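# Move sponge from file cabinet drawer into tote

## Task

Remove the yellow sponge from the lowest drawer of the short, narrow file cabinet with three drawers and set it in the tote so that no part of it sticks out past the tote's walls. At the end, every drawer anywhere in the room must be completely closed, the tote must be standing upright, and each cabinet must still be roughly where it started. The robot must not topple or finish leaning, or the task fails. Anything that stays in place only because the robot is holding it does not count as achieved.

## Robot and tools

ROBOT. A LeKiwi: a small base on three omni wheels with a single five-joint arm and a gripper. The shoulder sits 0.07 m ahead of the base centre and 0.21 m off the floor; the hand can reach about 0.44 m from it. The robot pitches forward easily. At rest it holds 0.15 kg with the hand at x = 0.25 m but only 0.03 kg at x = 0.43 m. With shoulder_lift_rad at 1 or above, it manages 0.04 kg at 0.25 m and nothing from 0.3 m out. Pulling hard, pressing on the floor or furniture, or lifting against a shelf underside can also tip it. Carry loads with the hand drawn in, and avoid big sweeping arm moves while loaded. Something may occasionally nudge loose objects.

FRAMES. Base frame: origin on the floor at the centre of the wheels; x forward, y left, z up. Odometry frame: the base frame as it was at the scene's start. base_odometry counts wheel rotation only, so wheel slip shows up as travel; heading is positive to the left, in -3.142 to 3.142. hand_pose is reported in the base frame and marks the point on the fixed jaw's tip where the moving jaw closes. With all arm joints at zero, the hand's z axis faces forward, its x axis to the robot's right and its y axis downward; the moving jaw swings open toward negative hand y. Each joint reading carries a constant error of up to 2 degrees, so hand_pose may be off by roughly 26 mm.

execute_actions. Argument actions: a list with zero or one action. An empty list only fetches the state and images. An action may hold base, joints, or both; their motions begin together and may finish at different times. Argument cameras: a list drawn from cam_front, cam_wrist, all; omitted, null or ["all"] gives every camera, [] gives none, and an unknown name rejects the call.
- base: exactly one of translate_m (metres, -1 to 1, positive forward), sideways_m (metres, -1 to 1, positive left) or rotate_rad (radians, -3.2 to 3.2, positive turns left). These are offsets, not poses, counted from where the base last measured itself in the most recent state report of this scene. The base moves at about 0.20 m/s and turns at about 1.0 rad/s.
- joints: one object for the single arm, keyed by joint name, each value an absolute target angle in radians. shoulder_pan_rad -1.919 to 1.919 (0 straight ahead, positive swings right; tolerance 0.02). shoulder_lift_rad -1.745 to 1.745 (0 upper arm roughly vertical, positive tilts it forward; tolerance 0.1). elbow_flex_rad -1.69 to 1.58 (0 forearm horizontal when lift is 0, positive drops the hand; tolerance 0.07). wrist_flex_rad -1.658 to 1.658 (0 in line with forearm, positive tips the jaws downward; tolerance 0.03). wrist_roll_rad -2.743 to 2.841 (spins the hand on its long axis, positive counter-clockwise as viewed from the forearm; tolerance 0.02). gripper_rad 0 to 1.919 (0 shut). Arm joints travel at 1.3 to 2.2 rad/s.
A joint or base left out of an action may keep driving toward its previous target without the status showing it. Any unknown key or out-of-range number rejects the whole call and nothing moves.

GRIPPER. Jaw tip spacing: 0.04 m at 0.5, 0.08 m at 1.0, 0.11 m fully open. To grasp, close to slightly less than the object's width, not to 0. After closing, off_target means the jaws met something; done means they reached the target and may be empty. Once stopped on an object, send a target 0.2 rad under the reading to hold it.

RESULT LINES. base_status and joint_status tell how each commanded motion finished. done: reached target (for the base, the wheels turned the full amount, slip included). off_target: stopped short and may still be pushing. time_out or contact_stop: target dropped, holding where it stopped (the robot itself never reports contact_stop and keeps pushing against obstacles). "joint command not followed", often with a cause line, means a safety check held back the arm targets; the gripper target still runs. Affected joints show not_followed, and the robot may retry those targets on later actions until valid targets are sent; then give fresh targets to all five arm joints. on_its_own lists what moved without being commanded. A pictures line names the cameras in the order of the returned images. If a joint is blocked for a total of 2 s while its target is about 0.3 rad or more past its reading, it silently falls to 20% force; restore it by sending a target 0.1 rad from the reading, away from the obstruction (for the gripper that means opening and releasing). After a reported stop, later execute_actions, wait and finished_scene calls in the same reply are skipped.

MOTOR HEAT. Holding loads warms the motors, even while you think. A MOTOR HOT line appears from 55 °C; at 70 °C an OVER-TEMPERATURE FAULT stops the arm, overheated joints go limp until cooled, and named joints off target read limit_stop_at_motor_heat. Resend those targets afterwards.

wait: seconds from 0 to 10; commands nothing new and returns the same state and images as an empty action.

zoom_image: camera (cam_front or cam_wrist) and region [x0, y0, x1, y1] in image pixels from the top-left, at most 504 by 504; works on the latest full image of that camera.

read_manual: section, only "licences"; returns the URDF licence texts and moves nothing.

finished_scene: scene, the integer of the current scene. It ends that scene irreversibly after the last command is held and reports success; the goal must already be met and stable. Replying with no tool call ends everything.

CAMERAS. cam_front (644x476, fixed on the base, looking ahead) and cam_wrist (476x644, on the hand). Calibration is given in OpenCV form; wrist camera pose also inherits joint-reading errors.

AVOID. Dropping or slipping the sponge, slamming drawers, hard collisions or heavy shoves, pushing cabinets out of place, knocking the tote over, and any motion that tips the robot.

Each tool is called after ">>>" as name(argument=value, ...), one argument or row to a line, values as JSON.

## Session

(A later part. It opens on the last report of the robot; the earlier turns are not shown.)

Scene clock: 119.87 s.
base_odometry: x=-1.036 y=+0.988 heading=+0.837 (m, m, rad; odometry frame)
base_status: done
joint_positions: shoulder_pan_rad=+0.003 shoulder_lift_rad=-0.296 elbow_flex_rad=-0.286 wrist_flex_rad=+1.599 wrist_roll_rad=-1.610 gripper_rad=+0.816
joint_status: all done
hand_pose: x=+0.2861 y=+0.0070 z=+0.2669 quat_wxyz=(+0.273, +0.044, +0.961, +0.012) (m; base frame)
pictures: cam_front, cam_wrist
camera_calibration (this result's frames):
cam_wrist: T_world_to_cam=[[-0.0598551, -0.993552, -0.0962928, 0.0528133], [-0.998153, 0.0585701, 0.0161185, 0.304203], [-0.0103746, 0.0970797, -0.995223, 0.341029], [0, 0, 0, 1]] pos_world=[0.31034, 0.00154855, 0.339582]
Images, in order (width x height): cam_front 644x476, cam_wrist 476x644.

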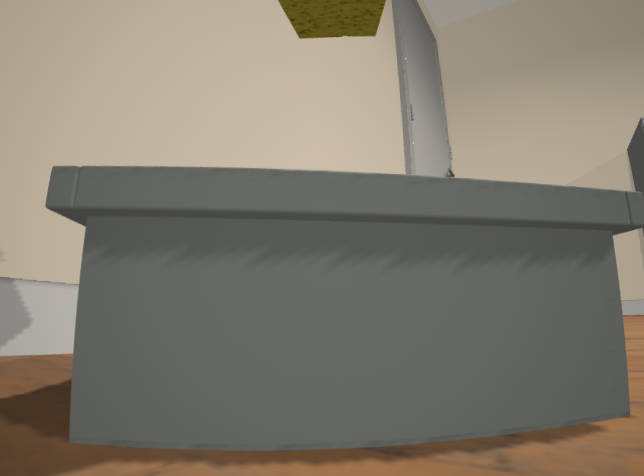

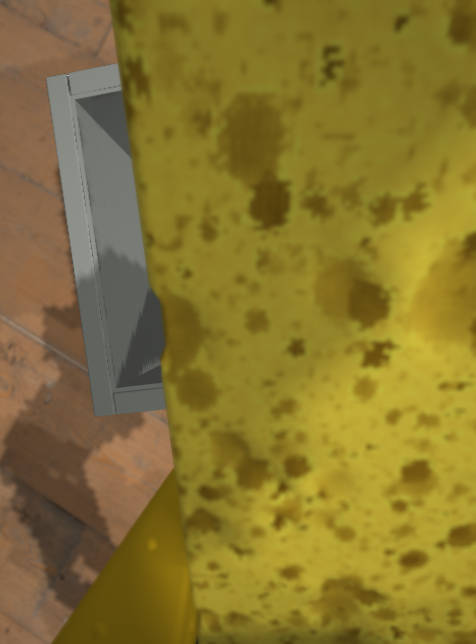

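>>> execute_actions(
  actions=[
    {"base":{"translate_m":0.113},"joints":{"shoulder_lift_rad":-0.22,"elbow_flex_rad":0.14,"wrist_flex_rad":1.6,"wrist_roll_rad":-1.52}},
  ],
  cameras=["cam_wrist"],
)

>>> execute_actions(
  actions=[
    {"joints":{"shoulder_lift_rad":0.0,"elbow_flex_rad":0.48,"wrist_flex_rad":1.06}},
  ],
  cameras=["cam_wrist"],
)

>>> execute_actions(
  actions=[
    {"joints":{"shoulder_lift_rad":0.35,"elbow_flex_rad":0.68,"wrist_flex_rad":0.51}},
  ],
  cameras=["cam_wrist"],
)

>>> execute_actions(
  actions=[
    {"joints":{"gripper_rad":1.2}},
  ],
  cameras=[],
)

>>> execute_actions(
  actions=[
    {"joints":{"shoulder_lift_rad":-0.25,"elbow_flex_rad":0.2,"wrist_flex_rad":1.54}},
  ],
  cameras=["cam_wrist"],
)

Scene clock: 129.53 s.
base_odometry: x=-0.961 y=+1.072 heading=+0.837 (m, m, rad; odometry frame)
base_status: done
joint_positions: shoulder_pan_rad=+0.003 shoulder_lift_rad=-0.216 elbow_flex_rad=+0.143 wrist_flex_rad=+1.599 wrist_roll_rad=-1.530 gripper_rad=+0.816
joint_status: all done
hand_pose: x=+0.2418 y=+0.0071 z=+0.1794 quat_wxyz=(+0.022, +0.006, +1.000, +0.000) (m; base frame)
pictures: cam_wrist
camera_calibration (this result's frames):
cam_wrist: T_world_to_cam=[[-0.0202384, -0.998387, -0.0530489, 0.0246008], [-0.865549, -0.0090611, 0.500742, 0.142869], [-0.500415, 0.0560506, -0.863969, 0.348722], [0, 0, 0, 1]] pos_world=[0.298663, 0.00630955, 0.23105]
Images, in order (width x height): cam_wrist 476x644.

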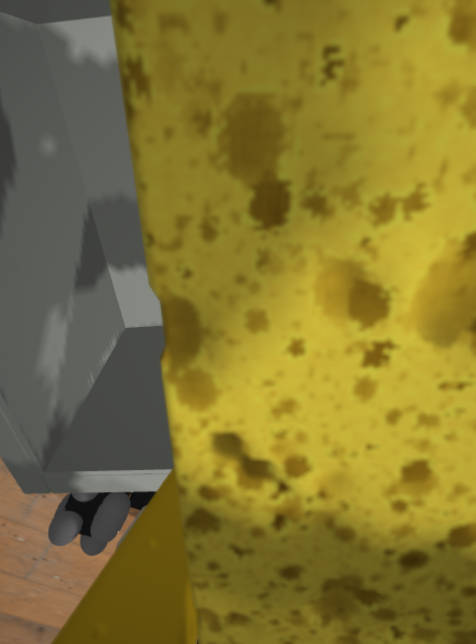

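Scene clock: 130.57 s.
base_odometry: x=-0.961 y=+1.072 heading=+0.837 (m, m, rad; odometry frame)
base_status: not commanded
joint_positions: shoulder_pan_rad=+0.003 shoulder_lift_rad=+0.007 elbow_flex_rad=+0.481 wrist_flex_rad=+1.067 wrist_roll_rad=-1.530 gripper_rad=+0.816
joint_status: all done
hand_pose: x=+0.2503 y=+0.0071 z=+0.1022 quat_wxyz=(+0.008, +0.006, +1.000, +0.000) (m; base frame)
pictures: cam_wrist
camera_calibration (this result's frames):
cam_wrist: T_world_to_cam=[[-0.0216966, -0.998382, -0.0525652, 0.0209617], [-0.851395, -0.00911, 0.524447, 0.182964], [-0.524077, 0.0561324, -0.849819, 0.290729], [0, 0, 0, 1]] pos_world=[0.308594, 0.00627524, 0.152214]
Images, in order (width x height): cam_wrist 476x644.

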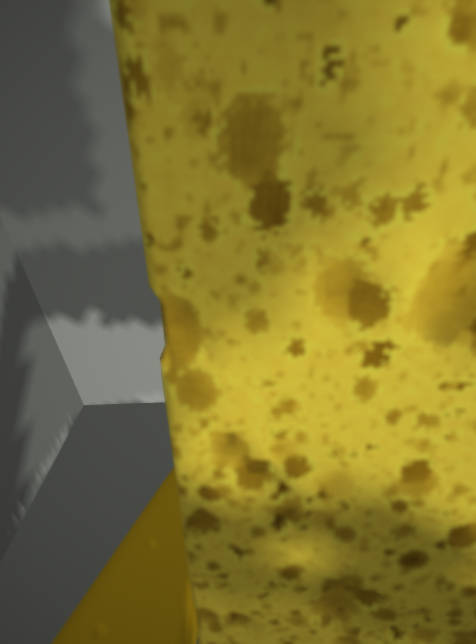

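Scene clock: 131.63 s.
base_odometry: x=-0.961 y=+1.072 heading=+0.837 (m, m, rad; odometry frame)
base_status: not commanded
joint_positions: shoulder_pan_rad=+0.002 shoulder_lift_rad=+0.353 elbow_flex_rad=+0.680 wrist_flex_rad=+0.516 wrist_roll_rad=-1.530 gripper_rad=+0.815
joint_status: all done
hand_pose: x=+0.2394 y=+0.0074 z=+0.0311 quat_wxyz=(+0.011, +0.005, +1.000, +0.000) (m; base frame)
pictures: cam_wrist
camera_calibration (this result's frames):
cam_wrist: T_world_to_cam=[[-0.019923, -0.998414, -0.0526486, 0.016868], [-0.853784, -0.0104114, 0.520523, 0.211661], [-0.520246, 0.0553209, -0.852223, 0.223745], [0, 0, 0, 1]] pos_world=[0.297451, 0.00666722, 0.0813942]
Images, in order (width x height): cam_wrist 476x644.

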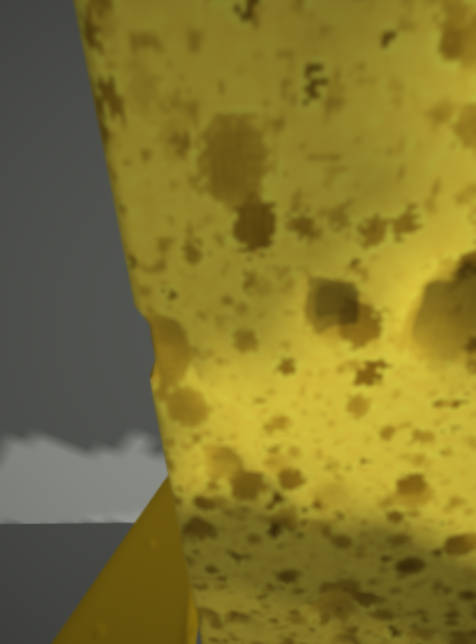

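Scene clock: 132.43 s.
base_odometry: x=-0.961 y=+1.072 heading=+0.837 (m, m, rad; odometry frame)
base_status: not commanded
joint_positions: shoulder_pan_rad=+0.002 shoulder_lift_rad=+0.355 elbow_flex_rad=+0.680 wrist_flex_rad=+0.516 wrist_roll_rad=-1.530 gripper_rad=+1.186
joint_status: all done
hand_pose: x=+0.2391 y=+0.0074 z=+0.0309 quat_wxyz=(+0.010, +0.005, +1.000, +0.000) (m; base frame)
pictures: none
No camera images: the call's "cameras" was empty. Leave "cameras" out to get every camera's image.

Scene clock: 133.80 s.
base_odometry: x=-0.961 y=+1.072 heading=+0.837 (m, m, rad; odometry frame)
base_status: not commanded
joint_positions: shoulder_pan_rad=+0.002 shoulder_lift_rad=-0.211 elbow_flex_rad=+0.232 wrist_flex_rad=+1.535 wrist_roll_rad=-1.529 gripper_rad=+1.187
joint_status: all done
hand_pose: x=+0.2384 y=+0.0074 z=+0.1667 quat_wxyz=(+0.008, +0.004, +1.000, +0.000) (m; base frame)
pictures: cam_wrist
camera_calibration (this result's frames):
cam_wrist: T_world_to_cam=[[-0.0187143, -0.998445, -0.052514, 0.0236781], [-0.850557, -0.01171, 0.525752, 0.138629], [-0.52555, 0.0545052, -0.849015, 0.339522], [0, 0, 0, 1]] pos_world=[0.29679, 0.00675891, 0.216618]
Images, in order (width x height): cam_wrist 476x644.

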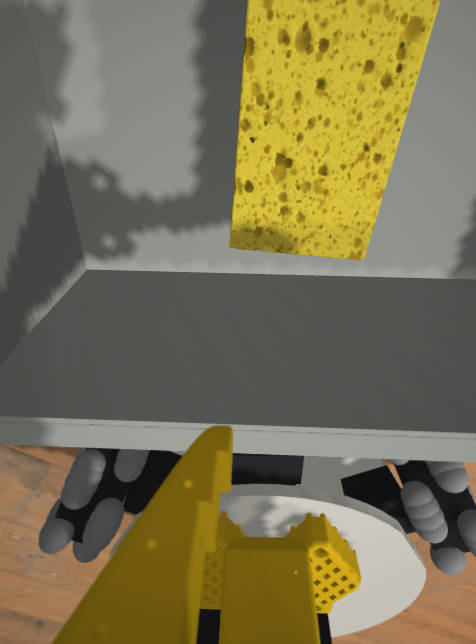

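>>> finished_scene(
  scene=2,
)

The scene is finished: the task was done.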